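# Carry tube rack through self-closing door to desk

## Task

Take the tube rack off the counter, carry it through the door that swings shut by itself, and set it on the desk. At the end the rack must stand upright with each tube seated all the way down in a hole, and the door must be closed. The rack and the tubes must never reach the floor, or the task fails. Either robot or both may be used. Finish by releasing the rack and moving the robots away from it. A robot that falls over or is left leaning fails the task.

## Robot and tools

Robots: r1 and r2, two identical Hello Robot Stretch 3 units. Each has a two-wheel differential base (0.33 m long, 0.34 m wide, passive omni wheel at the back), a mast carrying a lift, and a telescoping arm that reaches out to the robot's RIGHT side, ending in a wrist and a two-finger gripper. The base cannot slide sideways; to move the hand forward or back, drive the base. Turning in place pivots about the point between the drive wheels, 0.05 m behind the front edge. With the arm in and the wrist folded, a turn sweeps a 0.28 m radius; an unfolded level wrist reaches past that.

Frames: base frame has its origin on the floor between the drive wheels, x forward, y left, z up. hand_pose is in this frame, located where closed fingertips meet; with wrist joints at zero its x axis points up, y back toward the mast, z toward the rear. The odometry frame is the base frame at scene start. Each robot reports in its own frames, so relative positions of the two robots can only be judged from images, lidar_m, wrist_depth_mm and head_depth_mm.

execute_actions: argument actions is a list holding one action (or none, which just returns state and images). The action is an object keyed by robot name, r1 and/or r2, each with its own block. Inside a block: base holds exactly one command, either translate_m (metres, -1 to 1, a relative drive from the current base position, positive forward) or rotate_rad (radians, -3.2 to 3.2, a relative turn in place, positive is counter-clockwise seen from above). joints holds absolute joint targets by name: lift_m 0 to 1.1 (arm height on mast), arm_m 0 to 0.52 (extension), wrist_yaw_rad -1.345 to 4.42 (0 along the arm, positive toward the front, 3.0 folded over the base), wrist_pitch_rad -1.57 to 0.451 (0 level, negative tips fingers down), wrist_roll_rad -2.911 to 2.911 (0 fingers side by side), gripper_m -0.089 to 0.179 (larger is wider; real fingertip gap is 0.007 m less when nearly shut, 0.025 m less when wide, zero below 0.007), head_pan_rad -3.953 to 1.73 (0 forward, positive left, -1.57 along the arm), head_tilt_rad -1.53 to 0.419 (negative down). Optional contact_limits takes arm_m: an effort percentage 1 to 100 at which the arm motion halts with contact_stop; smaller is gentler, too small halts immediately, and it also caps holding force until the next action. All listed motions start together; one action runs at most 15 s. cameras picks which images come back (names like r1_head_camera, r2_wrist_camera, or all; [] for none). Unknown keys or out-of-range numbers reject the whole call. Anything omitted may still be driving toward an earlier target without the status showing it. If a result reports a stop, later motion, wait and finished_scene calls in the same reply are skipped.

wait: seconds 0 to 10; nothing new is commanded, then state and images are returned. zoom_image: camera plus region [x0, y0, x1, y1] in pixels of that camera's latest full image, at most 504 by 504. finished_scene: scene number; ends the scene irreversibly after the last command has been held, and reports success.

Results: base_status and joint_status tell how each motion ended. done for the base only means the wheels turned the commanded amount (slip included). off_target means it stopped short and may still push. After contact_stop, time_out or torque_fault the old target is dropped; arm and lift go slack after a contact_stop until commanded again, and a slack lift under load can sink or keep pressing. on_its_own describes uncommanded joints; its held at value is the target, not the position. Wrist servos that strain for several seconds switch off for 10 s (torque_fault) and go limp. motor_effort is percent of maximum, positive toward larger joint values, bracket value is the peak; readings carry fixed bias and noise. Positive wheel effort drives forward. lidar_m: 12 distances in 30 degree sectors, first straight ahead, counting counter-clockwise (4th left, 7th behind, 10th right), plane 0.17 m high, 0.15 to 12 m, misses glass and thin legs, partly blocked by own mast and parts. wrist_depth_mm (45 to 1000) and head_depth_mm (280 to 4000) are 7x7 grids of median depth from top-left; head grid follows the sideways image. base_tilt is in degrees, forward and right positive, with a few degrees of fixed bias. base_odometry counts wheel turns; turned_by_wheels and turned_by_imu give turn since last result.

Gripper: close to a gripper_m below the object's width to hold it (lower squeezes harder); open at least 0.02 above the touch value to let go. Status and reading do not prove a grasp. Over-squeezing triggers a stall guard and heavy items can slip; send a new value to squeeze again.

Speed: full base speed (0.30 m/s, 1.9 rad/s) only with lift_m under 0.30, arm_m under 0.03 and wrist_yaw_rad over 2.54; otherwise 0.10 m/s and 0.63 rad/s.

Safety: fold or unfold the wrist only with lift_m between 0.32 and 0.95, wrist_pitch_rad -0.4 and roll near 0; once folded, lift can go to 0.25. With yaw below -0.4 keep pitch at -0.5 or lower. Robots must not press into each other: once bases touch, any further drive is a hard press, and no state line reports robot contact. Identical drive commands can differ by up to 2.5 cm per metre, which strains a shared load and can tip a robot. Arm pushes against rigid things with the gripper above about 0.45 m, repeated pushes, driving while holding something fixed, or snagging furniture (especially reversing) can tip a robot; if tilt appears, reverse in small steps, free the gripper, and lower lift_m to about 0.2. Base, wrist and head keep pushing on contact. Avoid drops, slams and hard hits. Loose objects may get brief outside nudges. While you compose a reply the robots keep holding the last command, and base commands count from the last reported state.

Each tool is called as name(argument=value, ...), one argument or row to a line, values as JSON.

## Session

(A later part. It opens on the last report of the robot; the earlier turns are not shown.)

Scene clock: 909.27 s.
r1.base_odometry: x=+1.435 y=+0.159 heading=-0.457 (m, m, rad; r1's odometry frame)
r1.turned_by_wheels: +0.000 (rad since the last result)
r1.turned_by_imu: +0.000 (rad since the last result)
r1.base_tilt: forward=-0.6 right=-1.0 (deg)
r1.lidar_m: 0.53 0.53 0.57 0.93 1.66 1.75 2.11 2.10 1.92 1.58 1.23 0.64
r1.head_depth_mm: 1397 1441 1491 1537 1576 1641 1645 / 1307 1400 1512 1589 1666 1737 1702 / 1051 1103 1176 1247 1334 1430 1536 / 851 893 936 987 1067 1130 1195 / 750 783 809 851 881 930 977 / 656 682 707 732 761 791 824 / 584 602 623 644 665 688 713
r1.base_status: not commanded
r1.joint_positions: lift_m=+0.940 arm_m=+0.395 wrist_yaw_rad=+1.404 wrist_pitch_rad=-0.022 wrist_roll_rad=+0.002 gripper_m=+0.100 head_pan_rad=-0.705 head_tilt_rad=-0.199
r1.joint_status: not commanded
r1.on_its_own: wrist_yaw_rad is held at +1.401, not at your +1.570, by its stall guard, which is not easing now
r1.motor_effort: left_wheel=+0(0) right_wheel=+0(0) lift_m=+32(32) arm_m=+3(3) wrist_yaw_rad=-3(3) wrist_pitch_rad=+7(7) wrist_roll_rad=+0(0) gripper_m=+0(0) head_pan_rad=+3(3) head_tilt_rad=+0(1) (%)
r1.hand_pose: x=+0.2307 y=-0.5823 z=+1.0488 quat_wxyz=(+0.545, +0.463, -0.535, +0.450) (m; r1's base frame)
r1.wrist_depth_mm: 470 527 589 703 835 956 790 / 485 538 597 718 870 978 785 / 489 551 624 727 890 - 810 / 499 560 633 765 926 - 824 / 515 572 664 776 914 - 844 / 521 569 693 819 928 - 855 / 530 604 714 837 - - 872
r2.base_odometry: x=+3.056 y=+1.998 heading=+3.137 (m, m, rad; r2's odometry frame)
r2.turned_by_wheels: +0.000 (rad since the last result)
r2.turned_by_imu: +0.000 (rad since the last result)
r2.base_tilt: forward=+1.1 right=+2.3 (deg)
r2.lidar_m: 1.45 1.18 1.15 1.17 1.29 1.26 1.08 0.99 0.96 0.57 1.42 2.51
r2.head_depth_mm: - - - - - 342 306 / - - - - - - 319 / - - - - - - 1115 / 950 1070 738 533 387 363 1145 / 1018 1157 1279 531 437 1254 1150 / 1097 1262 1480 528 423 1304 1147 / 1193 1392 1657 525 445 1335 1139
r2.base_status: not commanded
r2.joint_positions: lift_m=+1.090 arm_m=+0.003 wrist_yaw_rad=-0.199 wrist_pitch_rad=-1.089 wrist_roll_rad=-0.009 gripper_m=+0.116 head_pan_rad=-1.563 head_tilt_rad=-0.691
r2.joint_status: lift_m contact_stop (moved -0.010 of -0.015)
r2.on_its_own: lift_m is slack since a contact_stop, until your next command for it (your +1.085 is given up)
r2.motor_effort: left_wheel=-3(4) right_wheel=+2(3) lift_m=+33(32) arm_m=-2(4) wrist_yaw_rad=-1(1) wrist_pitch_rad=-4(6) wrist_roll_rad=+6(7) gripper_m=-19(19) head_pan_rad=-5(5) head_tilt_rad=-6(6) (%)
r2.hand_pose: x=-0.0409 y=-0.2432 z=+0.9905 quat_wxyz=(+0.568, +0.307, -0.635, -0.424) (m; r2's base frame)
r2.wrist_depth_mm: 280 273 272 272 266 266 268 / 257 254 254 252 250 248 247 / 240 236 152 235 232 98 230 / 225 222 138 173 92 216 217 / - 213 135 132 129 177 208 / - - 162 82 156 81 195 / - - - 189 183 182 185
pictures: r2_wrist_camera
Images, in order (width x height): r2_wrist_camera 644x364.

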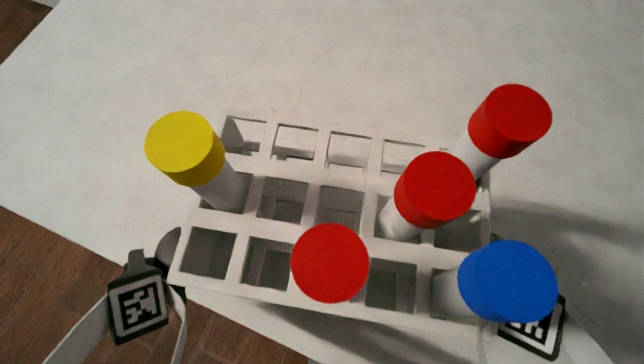

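execute_actions(
  actions=[
    {"r2": {"joints": {"lift_m": 1.1, "wrist_pitch_rad": -0.9}}},
  ],
  cameras=[],
)

execute_actions(
  actions=[
    {"r2": {"joints": {"arm_m": 0.1}, "contact_limits": {"arm_m": 15}}},
  ],
  cameras=[],
)

execute_actions(
  actions=[
    {"r2": {"joints": {"wrist_pitch_rad": -1.1}}},
  ],
  cameras=[],
)

execute_actions(
  actions=[
    {"r2": {"joints": {"lift_m": 1.085}}},
  ],
  cameras=["r2_wrist_camera"],
)

Scene clock: 919.47 s.
r1.base_odometry: x=+1.435 y=+0.159 heading=-0.457 (m, m, rad; r1's odometry frame)
r1.turned_by_wheels: +0.000 (rad since the last result)
r1.turned_by_imu: +0.002 (rad since the last result)
r1.base_tilt: forward=-0.6 right=-1.0 (deg)
r1.lidar_m: 0.53 0.53 0.57 0.93 1.65 1.75 2.11 2.10 1.92 1.58 1.23 0.64
r1.head_depth_mm: 1395 1439 1484 1535 1591 1636 1644 / 1310 1405 1507 1593 1653 1728 1698 / 1049 1107 1169 1251 1335 1437 1532 / 853 892 937 983 1066 1125 1200 / 750 782 811 850 885 932 978 / 656 681 707 734 760 792 825 / 585 604 622 644 665 689 712
r1.base_status: not commanded
r1.joint_positions: lift_m=+0.940 arm_m=+0.395 wrist_yaw_rad=+1.404 wrist_pitch_rad=-0.022 wrist_roll_rad=+0.002 gripper_m=+0.100 head_pan_rad=-0.705 head_tilt_rad=-0.199
r1.joint_status: not commanded
r1.on_its_own: wrist_yaw_rad is held at +1.401, not at your +1.570, by its stall guard, which is not easing now
r1.motor_effort: left_wheel=+0(0) right_wheel=+0(0) lift_m=+32(32) arm_m=+3(3) wrist_yaw_rad=-3(2) wrist_pitch_rad=+7(7) wrist_roll_rad=+0(0) gripper_m=+1(1) head_pan_rad=+3(3) head_tilt_rad=+0(1) (%)
r1.hand_pose: x=+0.2307 y=-0.5823 z=+1.0488 quat_wxyz=(+0.545, +0.463, -0.535, +0.450) (m; r1's base frame)
r1.wrist_depth_mm: 471 526 586 683 820 946 782 / 483 539 602 713 866 972 812 / 496 543 618 739 879 - 802 / 506 562 635 757 924 - 818 / 504 576 673 788 925 - 845 / 521 569 693 808 939 - 851 / 529 606 713 827 - - 878
r2.base_odometry: x=+3.056 y=+1.998 heading=+3.137 (m, m, rad; r2's odometry frame)
r2.turned_by_wheels: +0.000 (rad since the last result)
r2.turned_by_imu: +0.001 (rad since the last result)
r2.base_tilt: forward=+1.1 right=+2.2 (deg)
r2.lidar_m: 1.45 1.18 1.15 1.17 1.29 1.26 1.08 0.99 0.96 0.57 1.42 2.51
r2.head_depth_mm: - - - - - 358 306 / - - - - - 341 318 / - 989 - - - 343 1111 / 949 1068 1125 - 392 355 1143 / 1020 1156 1284 531 412 1251 1148 / 1097 1267 1473 528 422 1312 1147 / 1191 1391 1652 526 446 1334 1138
r2.base_status: not commanded
r2.joint_positions: lift_m=+1.100 arm_m=+0.003 wrist_yaw_rad=-0.200 wrist_pitch_rad=-0.919 wrist_roll_rad=-0.007 gripper_m=+0.116 head_pan_rad=-1.563 head_tilt_rad=-0.691
r2.joint_status: all done
r2.motor_effort: left_wheel=-3(3) right_wheel=+3(3) lift_m=+41(43) arm_m=-2(3) wrist_yaw_rad=-1(1) wrist_pitch_rad=+7(8) wrist_roll_rad=+4(6) gripper_m=-17(20) head_pan_rad=-5(5) head_tilt_rad=-6(5) (%)
r2.hand_pose: x=-0.0486 y=-0.2813 z=+1.0200 quat_wxyz=(+0.602, +0.250, -0.659, -0.375) (m; r2's base frame)
r2.wrist_depth_mm: - - 377 366 364 365 365 / - 332 332 330 325 321 320 / - 299 151 289 292 100 291 / 269 264 124 175 93 255 264 / 249 245 135 132 130 234 239 / 231 226 161 82 128 83 222 / - 215 210 208 202 200 206
pictures: none
No camera images: the call's "cameras" was empty. Leave "cameras" out to get every camera's image.

Scene clock: 921.43 s.
r1.base_odometry: x=+1.435 y=+0.159 heading=-0.457 (m, m, rad; r1's odometry frame)
r1.turned_by_wheels: +0.000 (rad since the last result)
r1.turned_by_imu: +0.000 (rad since the last result)
r1.base_tilt: forward=-0.6 right=-1.0 (deg)
r1.lidar_m: 0.53 0.53 0.57 0.93 1.65 1.75 2.12 2.10 1.92 1.58 1.24 0.64
r1.head_depth_mm: 1398 1433 1489 1538 1579 1629 1651 / 1305 1400 1505 1584 1655 1729 1698 / 1049 1109 1175 1249 1336 1435 1529 / 851 893 934 980 1068 1123 1197 / 751 783 810 850 884 929 978 / 658 680 706 731 762 792 824 / 583 602 624 644 666 690 712
r1.base_status: not commanded
r1.joint_positions: lift_m=+0.940 arm_m=+0.395 wrist_yaw_rad=+1.404 wrist_pitch_rad=-0.022 wrist_roll_rad=+0.002 gripper_m=+0.100 head_pan_rad=-0.705 head_tilt_rad=-0.199
r1.joint_status: not commanded
r1.on_its_own: wrist_yaw_rad is held at +1.401, not at your +1.570, by its stall guard, which is not easing now
r1.motor_effort: left_wheel=+0(0) right_wheel=+1(0) lift_m=+32(32) arm_m=+3(3) wrist_yaw_rad=-3(3) wrist_pitch_rad=+7(7) wrist_roll_rad=+0(0) gripper_m=+0(0) head_pan_rad=+2(3) head_tilt_rad=-1(1) (%)
r1.hand_pose: x=+0.2307 y=-0.5823 z=+1.0488 quat_wxyz=(+0.545, +0.463, -0.535, +0.450) (m; r1's base frame)
r1.wrist_depth_mm: 476 528 583 698 833 951 784 / 482 539 608 713 849 981 809 / 491 547 626 736 898 - 823 / 496 563 636 761 926 - 837 / 511 574 667 781 931 - 850 / 517 575 689 801 927 - 873 / 528 608 692 829 - - 878
r2.base_odometry: x=+3.056 y=+1.998 heading=+3.137 (m, m, rad; r2's odometry frame)
r2.turned_by_wheels: +0.000 (rad since the last result)
r2.turned_by_imu: +0.000 (rad since the last result)
r2.base_tilt: forward=+1.0 right=+2.3 (deg)
r2.lidar_m: 1.45 1.18 1.15 1.16 1.29 1.26 1.08 0.99 0.96 0.57 1.42 2.51
r2.head_depth_mm: - - 667 555 432 359 306 / - - - 401 430 357 319 / - - - 442 429 355 1115 / 950 1073 1152 463 425 362 1143 / 1020 1156 1285 529 424 1249 1149 / 1100 1255 1476 528 423 1310 1146 / 1194 1390 1656 526 445 1329 1141
r2.base_status: not commanded
r2.joint_positions: lift_m=+1.100 arm_m=+0.100 wrist_yaw_rad=-0.200 wrist_pitch_rad=-0.919 wrist_roll_rad=-0.005 gripper_m=+0.116 head_pan_rad=-1.563 head_tilt_rad=-0.691
r2.joint_status: all done
r2.motor_effort: left_wheel=-2(3) right_wheel=+3(3) lift_m=+41(41) arm_m=+5(6) wrist_yaw_rad=+0(1) wrist_pitch_rad=+6(7) wrist_roll_rad=+3(4) gripper_m=-17(17) head_pan_rad=-5(4) head_tilt_rad=-5(6) (%)
r2.contact_limits: arm_m 15 (drawing in: default 30, maximum 49; extending or still: default 41, maximum 68)
r2.hand_pose: x=-0.0486 y=-0.3783 z=+1.0201 quat_wxyz=(+0.601, +0.250, -0.660, -0.375) (m; r2's base frame)
r2.wrist_depth_mm: - - 372 370 370 369 368 / - - 331 331 326 322 320 / - 296 151 288 294 100 294 / - 268 124 174 93 255 262 / 246 245 134 133 130 234 239 / 228 227 160 83 128 83 222 / 212 207 210 209 203 202 207
pictures: none
No camera images: the call's "cameras" was empty. Leave "cameras" out to get every camera's image.

Scene clock: 922.27 s.
r1.base_odometry: x=+1.435 y=+0.159 heading=-0.457 (m, m, rad; r1's odometry frame)
r1.turned_by_wheels: +0.000 (rad since the last result)
r1.turned_by_imu: +0.000 (rad since the last result)
r1.base_tilt: forward=-0.5 right=-1.1 (deg)
r1.lidar_m: 0.53 0.53 0.57 0.93 1.65 1.75 2.11 2.11 1.92 1.58 1.23 0.64
r1.head_depth_mm: 1393 1439 1481 1531 1591 1644 1643 / 1309 1402 1508 1582 1650 1730 1692 / 1047 1110 1173 1243 1334 1437 1530 / 850 891 937 983 1066 1129 1199 / 752 781 810 851 884 930 976 / 657 682 708 734 762 793 825 / 584 603 622 644 665 688 711
r1.base_status: not commanded
r1.joint_positions: lift_m=+0.940 arm_m=+0.395 wrist_yaw_rad=+1.404 wrist_pitch_rad=-0.022 wrist_roll_rad=+0.002 gripper_m=+0.100 head_pan_rad=-0.705 head_tilt_rad=-0.199
r1.joint_status: not commanded
r1.on_its_own: wrist_yaw_rad is held at +1.401, not at your +1.570, by its stall guard, which is not easing now
r1.motor_effort: left_wheel=+0(0) right_wheel=+0(0) lift_m=+33(32) arm_m=+3(3) wrist_yaw_rad=-3(3) wrist_pitch_rad=+7(7) wrist_roll_rad=+0(0) gripper_m=+0(0) head_pan_rad=+3(3) head_tilt_rad=-1(1) (%)
r1.hand_pose: x=+0.2307 y=-0.5823 z=+1.0488 quat_wxyz=(+0.545, +0.463, -0.535, +0.450) (m; r1's base frame)
r1.wrist_depth_mm: 476 525 586 692 832 939 787 / 481 533 593 708 847 961 810 / 487 550 618 744 882 - 819 / 497 560 635 757 911 - 825 / 506 568 666 782 914 - 840 / 521 568 699 809 960 - 851 / 526 610 709 832 - - 881
r2.base_odometry: x=+3.056 y=+1.998 heading=+3.137 (m, m, rad; r2's odometry frame)
r2.turned_by_wheels: +0.000 (rad since the last result)
r2.turned_by_imu: +0.000 (rad since the last result)
r2.base_tilt: forward=+1.0 right=+2.3 (deg)
r2.lidar_m: 1.46 1.18 1.15 1.17 1.29 1.26 1.08 0.99 0.96 0.57 1.42 2.51
r2.head_depth_mm: - - 671 544 421 358 306 / - - - 372 406 357 319 / - - - - 407 356 1108 / 950 1088 1151 425 422 363 1146 / 1020 1156 1279 549 424 1254 1147 / 1100 1260 1472 527 422 1306 1148 / 1197 1385 1654 524 446 1330 1142
r2.base_status: not commanded
r2.joint_positions: lift_m=+1.100 arm_m=+0.100 wrist_yaw_rad=-0.200 wrist_pitch_rad=-1.107 wrist_roll_rad=-0.005 gripper_m=+0.116 head_pan_rad=-1.563 head_tilt_rad=-0.691
r2.joint_status: all done
r2.motor_effort: left_wheel=-3(3) right_wheel=+3(3) lift_m=+41(41) arm_m=+4(5) wrist_yaw_rad=+0(0) wrist_pitch_rad=+2(4) wrist_roll_rad=+4(3) gripper_m=-17(18) head_pan_rad=-4(5) head_tilt_rad=-6(6) (%)
r2.hand_pose: x=-0.0401 y=-0.3358 z=+0.9984 quat_wxyz=(+0.563, +0.311, -0.634, -0.429) (m; r2's base frame)
r2.wrist_depth_mm: - 278 278 276 270 270 267 / - 262 260 259 255 253 252 / 250 247 149 239 241 101 237 / 233 231 130 176 94 220 224 / 220 219 134 131 130 208 211 / 208 207 161 123 129 83 202 / 200 196 197 195 191 189 192
pictures: none
No camera images: the call's "cameras" was empty. Leave "cameras" out to get every camera's image.

Scene clock: 923.30 s.
r1.base_odometry: x=+1.435 y=+0.159 heading=-0.457 (m, m, rad; r1's odometry frame)
r1.turned_by_wheels: +0.000 (rad since the last result)
r1.turned_by_imu: +0.000 (rad since the last result)
r1.base_tilt: forward=-0.6 right=-1.1 (deg)
r1.lidar_m: 0.53 0.53 0.57 0.93 1.65 1.75 2.11 2.10 1.92 1.58 1.23 0.64
r1.head_depth_mm: 1399 1443 1483 1532 1590 1646 1646 / 1307 1402 1513 1580 1645 1736 1702 / 1046 1107 1173 1250 1335 1430 1535 / 853 891 936 984 1067 1126 1197 / 750 783 812 852 884 931 975 / 657 681 705 735 761 792 825 / 584 603 622 644 665 687 711
r1.base_status: not commanded
r1.joint_positions: lift_m=+0.940 arm_m=+0.395 wrist_yaw_rad=+1.404 wrist_pitch_rad=-0.022 wrist_roll_rad=+0.002 gripper_m=+0.100 head_pan_rad=-0.705 head_tilt_rad=-0.199
r1.joint_status: not commanded
r1.on_its_own: wrist_yaw_rad is held at +1.401, not at your +1.570, by its stall guard, which is not easing now
r1.motor_effort: left_wheel=+0(0) right_wheel=+0(1) lift_m=+33(32) arm_m=+3(3) wrist_yaw_rad=-3(3) wrist_pitch_rad=+7(7) wrist_roll_rad=+0(0) gripper_m=+1(0) head_pan_rad=+2(3) head_tilt_rad=-1(0) (%)
r1.hand_pose: x=+0.2307 y=-0.5823 z=+1.0488 quat_wxyz=(+0.545, +0.463, -0.535, +0.450) (m; r1's base frame)
r1.wrist_depth_mm: 473 527 591 694 833 937 788 / 482 547 601 724 850 987 799 / 493 548 625 736 902 - 801 / 495 563 634 749 920 - 836 / 510 574 672 778 931 - 846 / 512 566 696 802 930 - 857 / 530 610 711 828 - - 869
r2.base_odometry: x=+3.056 y=+1.998 heading=+3.137 (m, m, rad; r2's odometry frame)
r2.turned_by_wheels: +0.000 (rad since the last result)
r2.turned_by_imu: +0.000 (rad since the last result)
r2.base_tilt: forward=+1.0 right=+2.2 (deg)
r2.lidar_m: 1.45 1.18 1.15 1.16 1.29 1.26 1.08 0.99 0.96 0.57 1.42 2.51
r2.head_depth_mm: - - 654 545 421 359 306 / - - - 378 403 357 319 / - - - - 416 356 1108 / 951 1068 716 441 421 363 1143 / 1018 1155 1278 550 424 1248 1153 / 1096 1263 1475 528 423 1302 1140 / 1192 1382 1651 525 446 1332 1139
r2.base_status: not commanded
r2.joint_positions: lift_m=+1.090 arm_m=+0.100 wrist_yaw_rad=-0.200 wrist_pitch_rad=-1.089 wrist_roll_rad=-0.010 gripper_m=+0.116 head_pan_rad=-1.563 head_tilt_rad=-0.692
r2.joint_status: lift_m contact_stop (moved -0.010 of -0.015)
r2.on_its_own: lift_m is slack since a contact_stop, until your next command for it (your +1.085 is given up)
r2.motor_effort: left_wheel=-3(3) right_wheel=+2(3) lift_m=+33(34) arm_m=+4(5) wrist_yaw_rad=+0(1) wrist_pitch_rad=-4(6) wrist_roll_rad=+6(7) gripper_m=-20(19) head_pan_rad=-4(5) head_tilt_rad=-6(6) (%)
r2.hand_pose: x=-0.0409 y=-0.3400 z=+0.9906 quat_wxyz=(+0.569, +0.306, -0.635, -0.424) (m; r2's base frame)
r2.wrist_depth_mm: - 272 272 269 266 267 264 / - 255 253 251 250 250 248 / 240 235 152 233 235 98 232 / 224 224 137 174 92 217 218 / 211 213 135 86 131 177 206 / 202 - 162 82 157 81 195 / 193 188 189 187 184 183 184
pictures: r2_wrist_camera
Images, in order (width x height): r2_wrist_camera 644x364.

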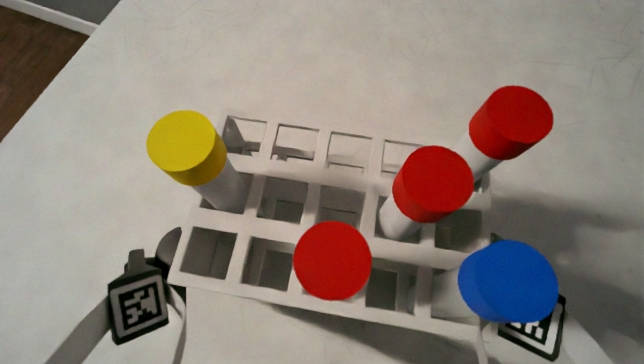

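Rack is well on the desk now. Release.

execute_actions(
  actions=[
    {"r2": {"joints": {"gripper_m": 0.179}}},
  ],
  cameras=[],
)

execute_actions(
  actions=[
    {"r2": {"joints": {"arm_m": 0.0}}},
  ],
  cameras=[],
)

execute_actions(
  actions=[
    {"r2": {"base": {"translate_m": 0.4}, "joints": {"lift_m": 1.1}}},
  ],
  cameras=["r2_head_camera", "r2_nav_camera", "r2_wrist_camera"],
)

Scene clock: 928.90 s.
r1.base_odometry: x=+1.435 y=+0.159 heading=-0.457 (m, m, rad; r1's odometry frame)
r1.turned_by_wheels: +0.000 (rad since the last result)
r1.turned_by_imu: +0.001 (rad since the last result)
r1.base_tilt: forward=-0.6 right=-1.1 (deg)
r1.lidar_m: 0.53 0.53 0.57 0.92 1.65 1.75 2.11 2.10 1.92 1.58 1.23 0.64
r1.head_depth_mm: 1395 1446 1486 1532 1591 1638 1643 / 1306 1406 1509 1592 1661 1730 1705 / 1048 1108 1176 1249 1330 1430 1529 / 849 892 933 982 1066 1126 1201 / 751 781 811 850 885 930 977 / 657 682 706 734 762 791 824 / 584 604 623 644 664 688 713
r1.base_status: not commanded
r1.joint_positions: lift_m=+0.940 arm_m=+0.395 wrist_yaw_rad=+1.404 wrist_pitch_rad=-0.022 wrist_roll_rad=+0.002 gripper_m=+0.100 head_pan_rad=-0.705 head_tilt_rad=-0.199
r1.joint_status: not commanded
r1.on_its_own: wrist_yaw_rad is held at +1.401, not at your +1.570, by its stall guard, which is not easing now
r1.motor_effort: left_wheel=+0(0) right_wheel=+0(0) lift_m=+32(32) arm_m=+3(3) wrist_yaw_rad=-3(3) wrist_pitch_rad=+7(7) wrist_roll_rad=+0(0) gripper_m=+0(1) head_pan_rad=+3(2) head_tilt_rad=-1(1) (%)
r1.hand_pose: x=+0.2307 y=-0.5823 z=+1.0488 quat_wxyz=(+0.545, +0.463, -0.535, +0.450) (m; r1's base frame)
r1.wrist_depth_mm: 471 526 587 703 831 946 776 / 485 530 608 709 851 967 804 / 495 549 617 740 875 - 814 / 505 561 634 769 919 - 835 / 510 570 676 778 928 - 855 / 522 569 690 799 922 - 864 / 531 609 705 841 - - 874
r2.base_odometry: x=+3.056 y=+1.998 heading=+3.137 (m, m, rad; r2's odometry frame)
r2.turned_by_wheels: +0.000 (rad since the last result)
r2.turned_by_imu: +0.001 (rad since the last result)
r2.base_tilt: forward=+1.0 right=+2.3 (deg)
r2.lidar_m: 1.45 1.18 1.15 1.16 1.29 1.26 1.08 0.99 0.96 0.57 1.42 2.50
r2.head_depth_mm: - - 652 546 420 359 306 / - - - 389 406 357 319 / - - - - 414 356 1111 / 950 1065 716 442 419 363 1147 / 1019 1159 1277 550 424 1249 1148 / 1099 1260 1465 528 422 1306 1144 / 1189 1387 1652 525 445 1336 1143
r2.base_status: not commanded
r2.joint_positions: lift_m=+1.090 arm_m=+0.100 wrist_yaw_rad=-0.200 wrist_pitch_rad=-1.102 wrist_roll_rad=-0.007 gripper_m=+0.179 head_pan_rad=-1.563 head_tilt_rad=-0.692
r2.joint_status: all done
r2.on_its_own: lift_m is slack since a contact_stop, until your next command for it (your +1.085 is given up)
r2.motor_effort: left_wheel=-3(2) right_wheel=+2(2) lift_m=+33(33) arm_m=+4(4) wrist_yaw_rad=-1(1) wrist_pitch_rad=+1(4) wrist_roll_rad=+4(6) gripper_m=+0(100) head_pan_rad=-5(5) head_tilt_rad=-5(5) (%)
r2.hand_pose: x=-0.0403 y=-0.3369 z=+0.9893 quat_wxyz=(+0.565, +0.310, -0.634, -0.428) (m; r2's base frame)
r2.wrist_depth_mm: - 270 265 264 263 261 258 / - 253 248 249 245 245 242 / 237 232 150 228 228 100 226 / 224 220 137 143 90 213 216 / 210 210 136 85 130 134 203 / 202 197 193 123 125 80 192 / - 189 187 187 184 184 -
pictures: none
No camera images: the call's "cameras" was empty. Leave "cameras" out to get every camera's image.

Scene clock: 930.87 s.
r1.base_odometry: x=+1.435 y=+0.159 heading=-0.457 (m, m, rad; r1's odometry frame)
r1.turned_by_wheels: +0.000 (rad since the last result)
r1.turned_by_imu: +0.000 (rad since the last result)
r1.base_tilt: forward=-0.6 right=-1.1 (deg)
r1.lidar_m: 0.53 0.53 0.57 0.93 1.65 1.75 2.11 2.10 1.92 1.59 1.23 0.64
r1.head_depth_mm: 1392 1437 1487 1541 1589 1638 1648 / 1308 1404 1507 1585 1656 1728 1701 / 1047 1107 1175 1247 1337 1435 1529 / 853 893 935 979 1063 1125 1199 / 750 782 810 851 885 931 976 / 658 681 708 733 762 790 823 / 582 603 622 642 666 687 714
r1.base_status: not commanded
r1.joint_positions: lift_m=+0.940 arm_m=+0.395 wrist_yaw_rad=+1.404 wrist_pitch_rad=-0.022 wrist_roll_rad=+0.002 gripper_m=+0.100 head_pan_rad=-0.705 head_tilt_rad=-0.199
r1.joint_status: not commanded
r1.on_its_own: wrist_yaw_rad is held at +1.401, not at your +1.570, by its stall guard, which is not easing now
r1.motor_effort: left_wheel=+0(0) right_wheel=+1(0) lift_m=+32(32) arm_m=+3(4) wrist_yaw_rad=-2(3) wrist_pitch_rad=+7(7) wrist_roll_rad=+0(0) gripper_m=+0(1) head_pan_rad=+2(3) head_tilt_rad=-1(1) (%)
r1.hand_pose: x=+0.2307 y=-0.5823 z=+1.0488 quat_wxyz=(+0.545, +0.463, -0.535, +0.450) (m; r1's base frame)
r1.wrist_depth_mm: 471 521 596 694 824 952 780 / 480 541 611 714 853 976 787 / 494 549 624 726 888 - 833 / 503 556 630 757 936 - 832 / 511 569 661 775 904 - 844 / 520 568 704 806 935 - 866 / 534 610 696 823 - - 885
r2.base_odometry: x=+3.056 y=+1.998 heading=+3.137 (m, m, rad; r2's odometry frame)
r2.turned_by_wheels: +0.000 (rad since the last result)
r2.turned_by_imu: +0.000 (rad since the last result)
r2.base_tilt: forward=+1.0 right=+2.3 (deg)
r2.lidar_m: 1.45 1.18 1.14 1.17 1.29 1.26 1.08 0.98 0.96 0.57 1.42 2.51
r2.head_depth_mm: - - - - - 350 306 / - - - - - - 319 / - - - - - - 1111 / 950 1066 735 532 414 372 1141 / 1019 1151 1279 532 449 1252 1147 / 1101 1262 1472 528 423 1309 1149 / 1190 1389 1657 525 446 1332 1144
r2.base_status: not commanded
r2.joint_positions: lift_m=+1.090 arm_m=+0.003 wrist_yaw_rad=-0.200 wrist_pitch_rad=-1.103 wrist_roll_rad=-0.006 gripper_m=+0.179 head_pan_rad=-1.563 head_tilt_rad=-0.692
r2.joint_status: all done
joint sent to its limit — the command would take r2.arm_m past its lower limit, so that joint was sent only as far as its limit.
r2.on_its_own: lift_m is slack since a contact_stop, until your next command for it (your +1.085 is given up)
r2.motor_effort: left_wheel=-2(2) right_wheel=+2(2) lift_m=+33(32) arm_m=-4(4) wrist_yaw_rad=+0(0) wrist_pitch_rad=+1(1) wrist_roll_rad=+4(4) gripper_m=+1(0) head_pan_rad=-4(4) head_tilt_rad=-5(5) (%)
r2.hand_pose: x=-0.0402 y=-0.2400 z=+0.9892 quat_wxyz=(+0.564, +0.310, -0.634, -0.428) (m; r2's base frame)
r2.wrist_depth_mm: 275 268 166 152 128 260 259 / 250 249 189 161 157 244 242 / 236 236 228 226 224 228 226 / 223 220 220 218 217 217 214 / - 212 208 206 206 206 204 / - - 199 196 196 193 193 / - - - 189 187 184 -
pictures: none
No camera images: the call's "cameras" was empty. Leave "cameras" out to get every camera's image.

Scene clock: 936.27 s.
r1.base_odometry: x=+1.435 y=+0.159 heading=-0.457 (m, m, rad; r1's odometry frame)
r1.turned_by_wheels: +0.000 (rad since the last result)
r1.turned_by_imu: +0.001 (rad since the last result)
r1.base_tilt: forward=-0.6 right=-1.1 (deg)
r1.lidar_m: 0.53 0.53 0.57 0.93 1.65 1.75 2.11 2.10 1.93 1.59 1.23 0.64
r1.head_depth_mm: 1395 1442 1489 1529 1578 1638 1650 / 1313 1401 1509 1576 1665 1736 1708 / 1046 1111 1174 1246 1334 1432 1525 / 851 892 937 983 1066 1127 1198 / 750 781 809 849 884 930 977 / 656 680 705 734 761 792 825 / 585 603 623 644 667 688 714
r1.base_status: not commanded
r1.joint_positions: lift_m=+0.940 arm_m=+0.395 wrist_yaw_rad=+1.404 wrist_pitch_rad=-0.022 wrist_roll_rad=+0.002 gripper_m=+0.100 head_pan_rad=-0.705 head_tilt_rad=-0.199
r1.joint_status: not commanded
r1.on_its_own: wrist_yaw_rad is held at +1.401, not at your +1.570, by its stall guard, which is not easing now
r1.motor_effort: left_wheel=+0(0) right_wheel=+0(0) lift_m=+33(32) arm_m=+3(3) wrist_yaw_rad=-2(3) wrist_pitch_rad=+7(7) wrist_roll_rad=+0(0) gripper_m=+0(0) head_pan_rad=+3(3) head_tilt_rad=+0(1) (%)
r1.hand_pose: x=+0.2307 y=-0.5823 z=+1.0488 quat_wxyz=(+0.545, +0.463, -0.535, +0.450) (m; r1's base frame)
r1.wrist_depth_mm: 477 526 589 699 844 940 772 / 480 542 600 717 858 961 790 / 493 551 620 738 890 - 815 / 496 563 635 753 922 - 856 / 515 578 667 781 911 - 859 / 520 574 704 810 938 - 852 / 531 604 717 824 - - 879
r2.base_odometry: x=+2.656 y=+1.999 heading=+3.137 (m, m, rad; r2's odometry frame)
r2.turned_by_wheels: +0.000 (rad since the last result)
r2.turned_by_imu: +0.003 (rad since the last result)
r2.base_tilt: forward=+1.1 right=+2.3 (deg)
r2.lidar_m: 1.16 0.87 0.91 0.98 1.26 1.60 1.48 1.20 0.73 1.23 1.74 2.17
r2.head_depth_mm: - - - - - 1329 1146 / - - - - - - 1160 / - 1225 - - - - 1160 / 1170 1319 1493 1831 - 1290 1156 / 1261 1433 1658 1886 1684 1348 1150 / 1362 1568 1830 1980 1614 1337 1146 / 1478 1714 2044 2000 1598 1337 1137
r2.base_status: done
r2.joint_positions: lift_m=+1.100 arm_m=+0.003 wrist_yaw_rad=-0.200 wrist_pitch_rad=-1.103 wrist_roll_rad=-0.006 gripper_m=+0.179 head_pan_rad=-1.563 head_tilt_rad=-0.692
r2.joint_status: all done
r2.motor_effort: left_wheel=-3(4) right_wheel=+3(10) lift_m=+40(42) arm_m=-4(5) wrist_yaw_rad=+0(0) wrist_pitch_rad=+1(1) wrist_roll_rad=+4(4) gripper_m=+1(0) head_pan_rad=-4(4) head_tilt_rad=-5(5) (%)
r2.hand_pose: x=-0.0402 y=-0.2400 z=+0.9988 quat_wxyz=(+0.564, +0.310, -0.634, -0.428) (m; r2's base frame)
r2.wrist_depth_mm: - - - - - 272 271 / - - - - - 255 254 / - - - - - - 243 / - - - - - - - / - - - - - - - / - - - - - - - / - - - - - - -
pictures: r2_head_camera (sideways: a quarter turn clockwise sets it upright), r2_nav_camera (sideways: a quarter turn counterclockwise sets it upright), r2_wrist_camera
Images, in order (width x height): r2_head_camera 896x504, r2_nav_camera 672x504, r2_wrist_camera 644x364.

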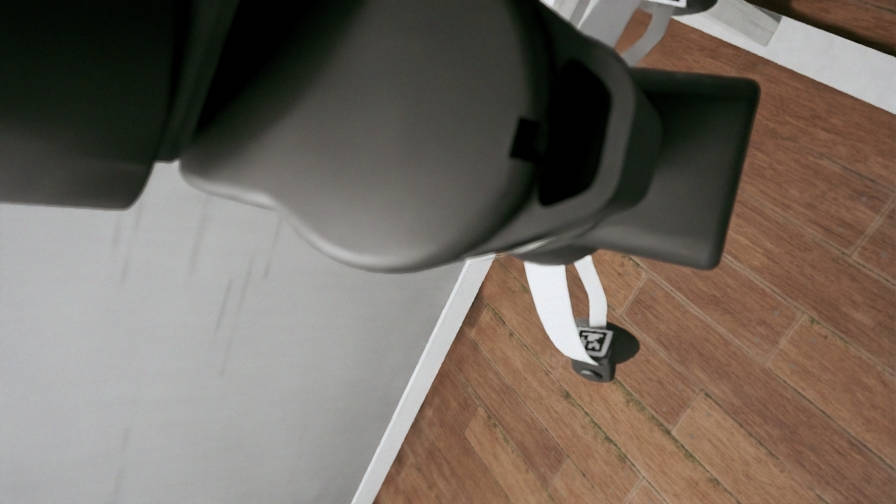

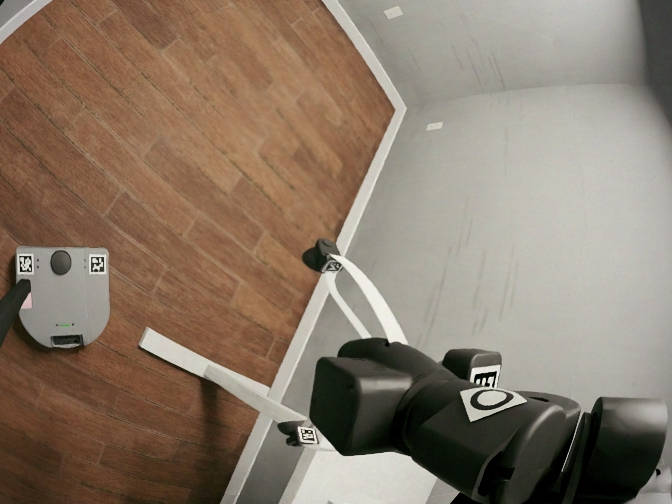

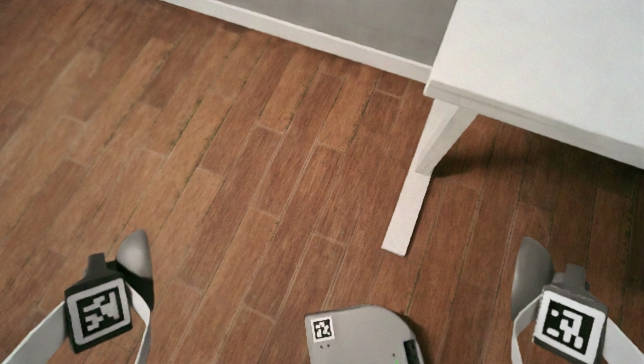

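Verify the rack by looking back-right with the head camera.

execute_actions(
  actions=[
    {"r2": {"joints": {"head_pan_rad": -2.3, "head_tilt_rad": -0.35}}},
  ],
  cameras=["r2_head_camera"],
)

Scene clock: 939.53 s.
r1.base_odometry: x=+1.435 y=+0.159 heading=-0.457 (m, m, rad; r1's odometry frame)
r1.turned_by_wheels: +0.000 (rad since the last result)
r1.turned_by_imu: +0.001 (rad since the last result)
r1.base_tilt: forward=-0.6 right=-1.0 (deg)
r1.lidar_m: 0.53 0.53 0.57 0.92 1.65 1.75 2.11 2.11 1.92 1.58 1.23 0.64
r1.head_depth_mm: 1397 1438 1480 1536 1586 1641 1654 / 1310 1400 1506 1582 1649 1732 1707 / 1046 1108 1172 1247 1333 1428 1532 / 850 892 934 983 1063 1128 1196 / 751 781 810 851 883 930 977 / 657 682 708 732 761 792 824 / 584 603 621 643 665 688 711
r1.base_status: not commanded
r1.joint_positions: lift_m=+0.940 arm_m=+0.395 wrist_yaw_rad=+1.404 wrist_pitch_rad=-0.022 wrist_roll_rad=+0.002 gripper_m=+0.100 head_pan_rad=-0.705 head_tilt_rad=-0.199
r1.joint_status: not commanded
r1.on_its_own: wrist_yaw_rad is held at +1.401, not at your +1.570, by its stall guard, which is not easing now
r1.motor_effort: left_wheel=+0(0) right_wheel=+1(0) lift_m=+33(32) arm_m=+3(4) wrist_yaw_rad=-2(3) wrist_pitch_rad=+7(7) wrist_roll_rad=+0(0) gripper_m=+0(0) head_pan_rad=+2(3) head_tilt_rad=-1(0) (%)
r1.hand_pose: x=+0.2307 y=-0.5823 z=+1.0488 quat_wxyz=(+0.545, +0.463, -0.535, +0.450) (m; r1's base frame)
r1.wrist_depth_mm: 474 528 590 694 839 937 785 / 487 535 603 721 863 998 780 / 492 551 632 732 905 - 807 / 496 562 638 756 925 - 839 / 507 570 669 773 925 - 840 / 518 564 695 809 917 - 849 / 534 607 703 840 - - 878
r2.base_odometry: x=+2.656 y=+1.999 heading=+3.137 (m, m, rad; r2's odometry frame)
r2.turned_by_wheels: +0.000 (rad since the last result)
r2.turned_by_imu: +0.000 (rad since the last result)
r2.base_tilt: forward=+1.0 right=+2.3 (deg)
r2.lidar_m: 1.16 0.86 0.91 0.98 1.26 1.60 1.48 1.21 0.74 1.24 1.74 2.17
r2.head_depth_mm: 1015 - - - 667 530 1419 / 1005 - - - 585 526 1405 / 988 - - 885 592 503 1397 / 968 - - 907 725 - 1355 / - - - - - - - / 941 - - - - - - / - - - - - - -
r2.base_status: not commanded
r2.joint_positions: lift_m=+1.100 arm_m=+0.003 wrist_yaw_rad=-0.200 wrist_pitch_rad=-1.103 wrist_roll_rad=-0.006 gripper_m=+0.179 head_pan_rad=-2.293 head_tilt_rad=-0.360
r2.joint_status: all done
r2.motor_effort: left_wheel=-3(3) right_wheel=+3(3) lift_m=+40(40) arm_m=-5(5) wrist_yaw_rad=+1(0) wrist_pitch_rad=+1(1) wrist_roll_rad=+4(4) gripper_m=+0(0) head_pan_rad=-5(48) head_tilt_rad=+6(35) (%)
r2.hand_pose: x=-0.0402 y=-0.2400 z=+0.9988 quat_wxyz=(+0.564, +0.310, -0.634, -0.428) (m; r2's base frame)
r2.wrist_depth_mm: - - - - - 272 269 / - - - - - 256 252 / - - - - - - 244 / - - - - - - - / - - - - - - - / - - - - - - - / - - - - - - -
pictures: r2_head_camera (sideways: a quarter turn clockwise sets it upright)
Images, in order (width x height): r2_head_camera 896x504.

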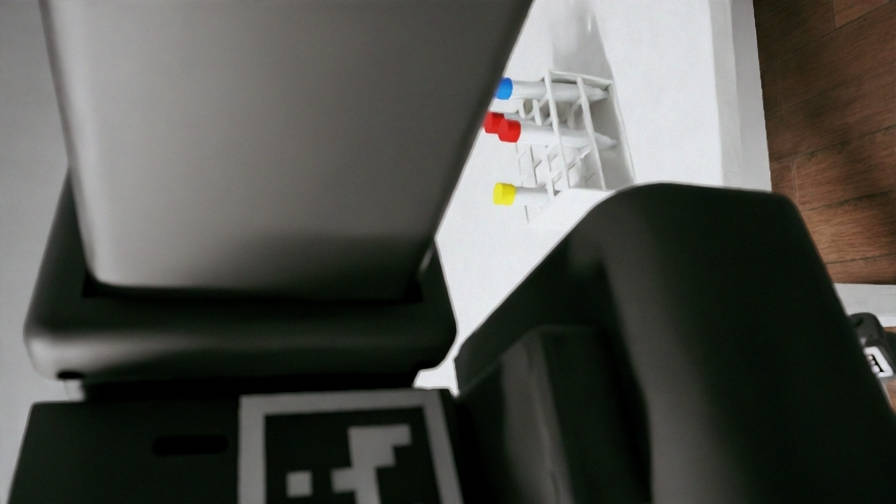

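finished_scene(
  scene=2,
)

The scene is finished: the task was done.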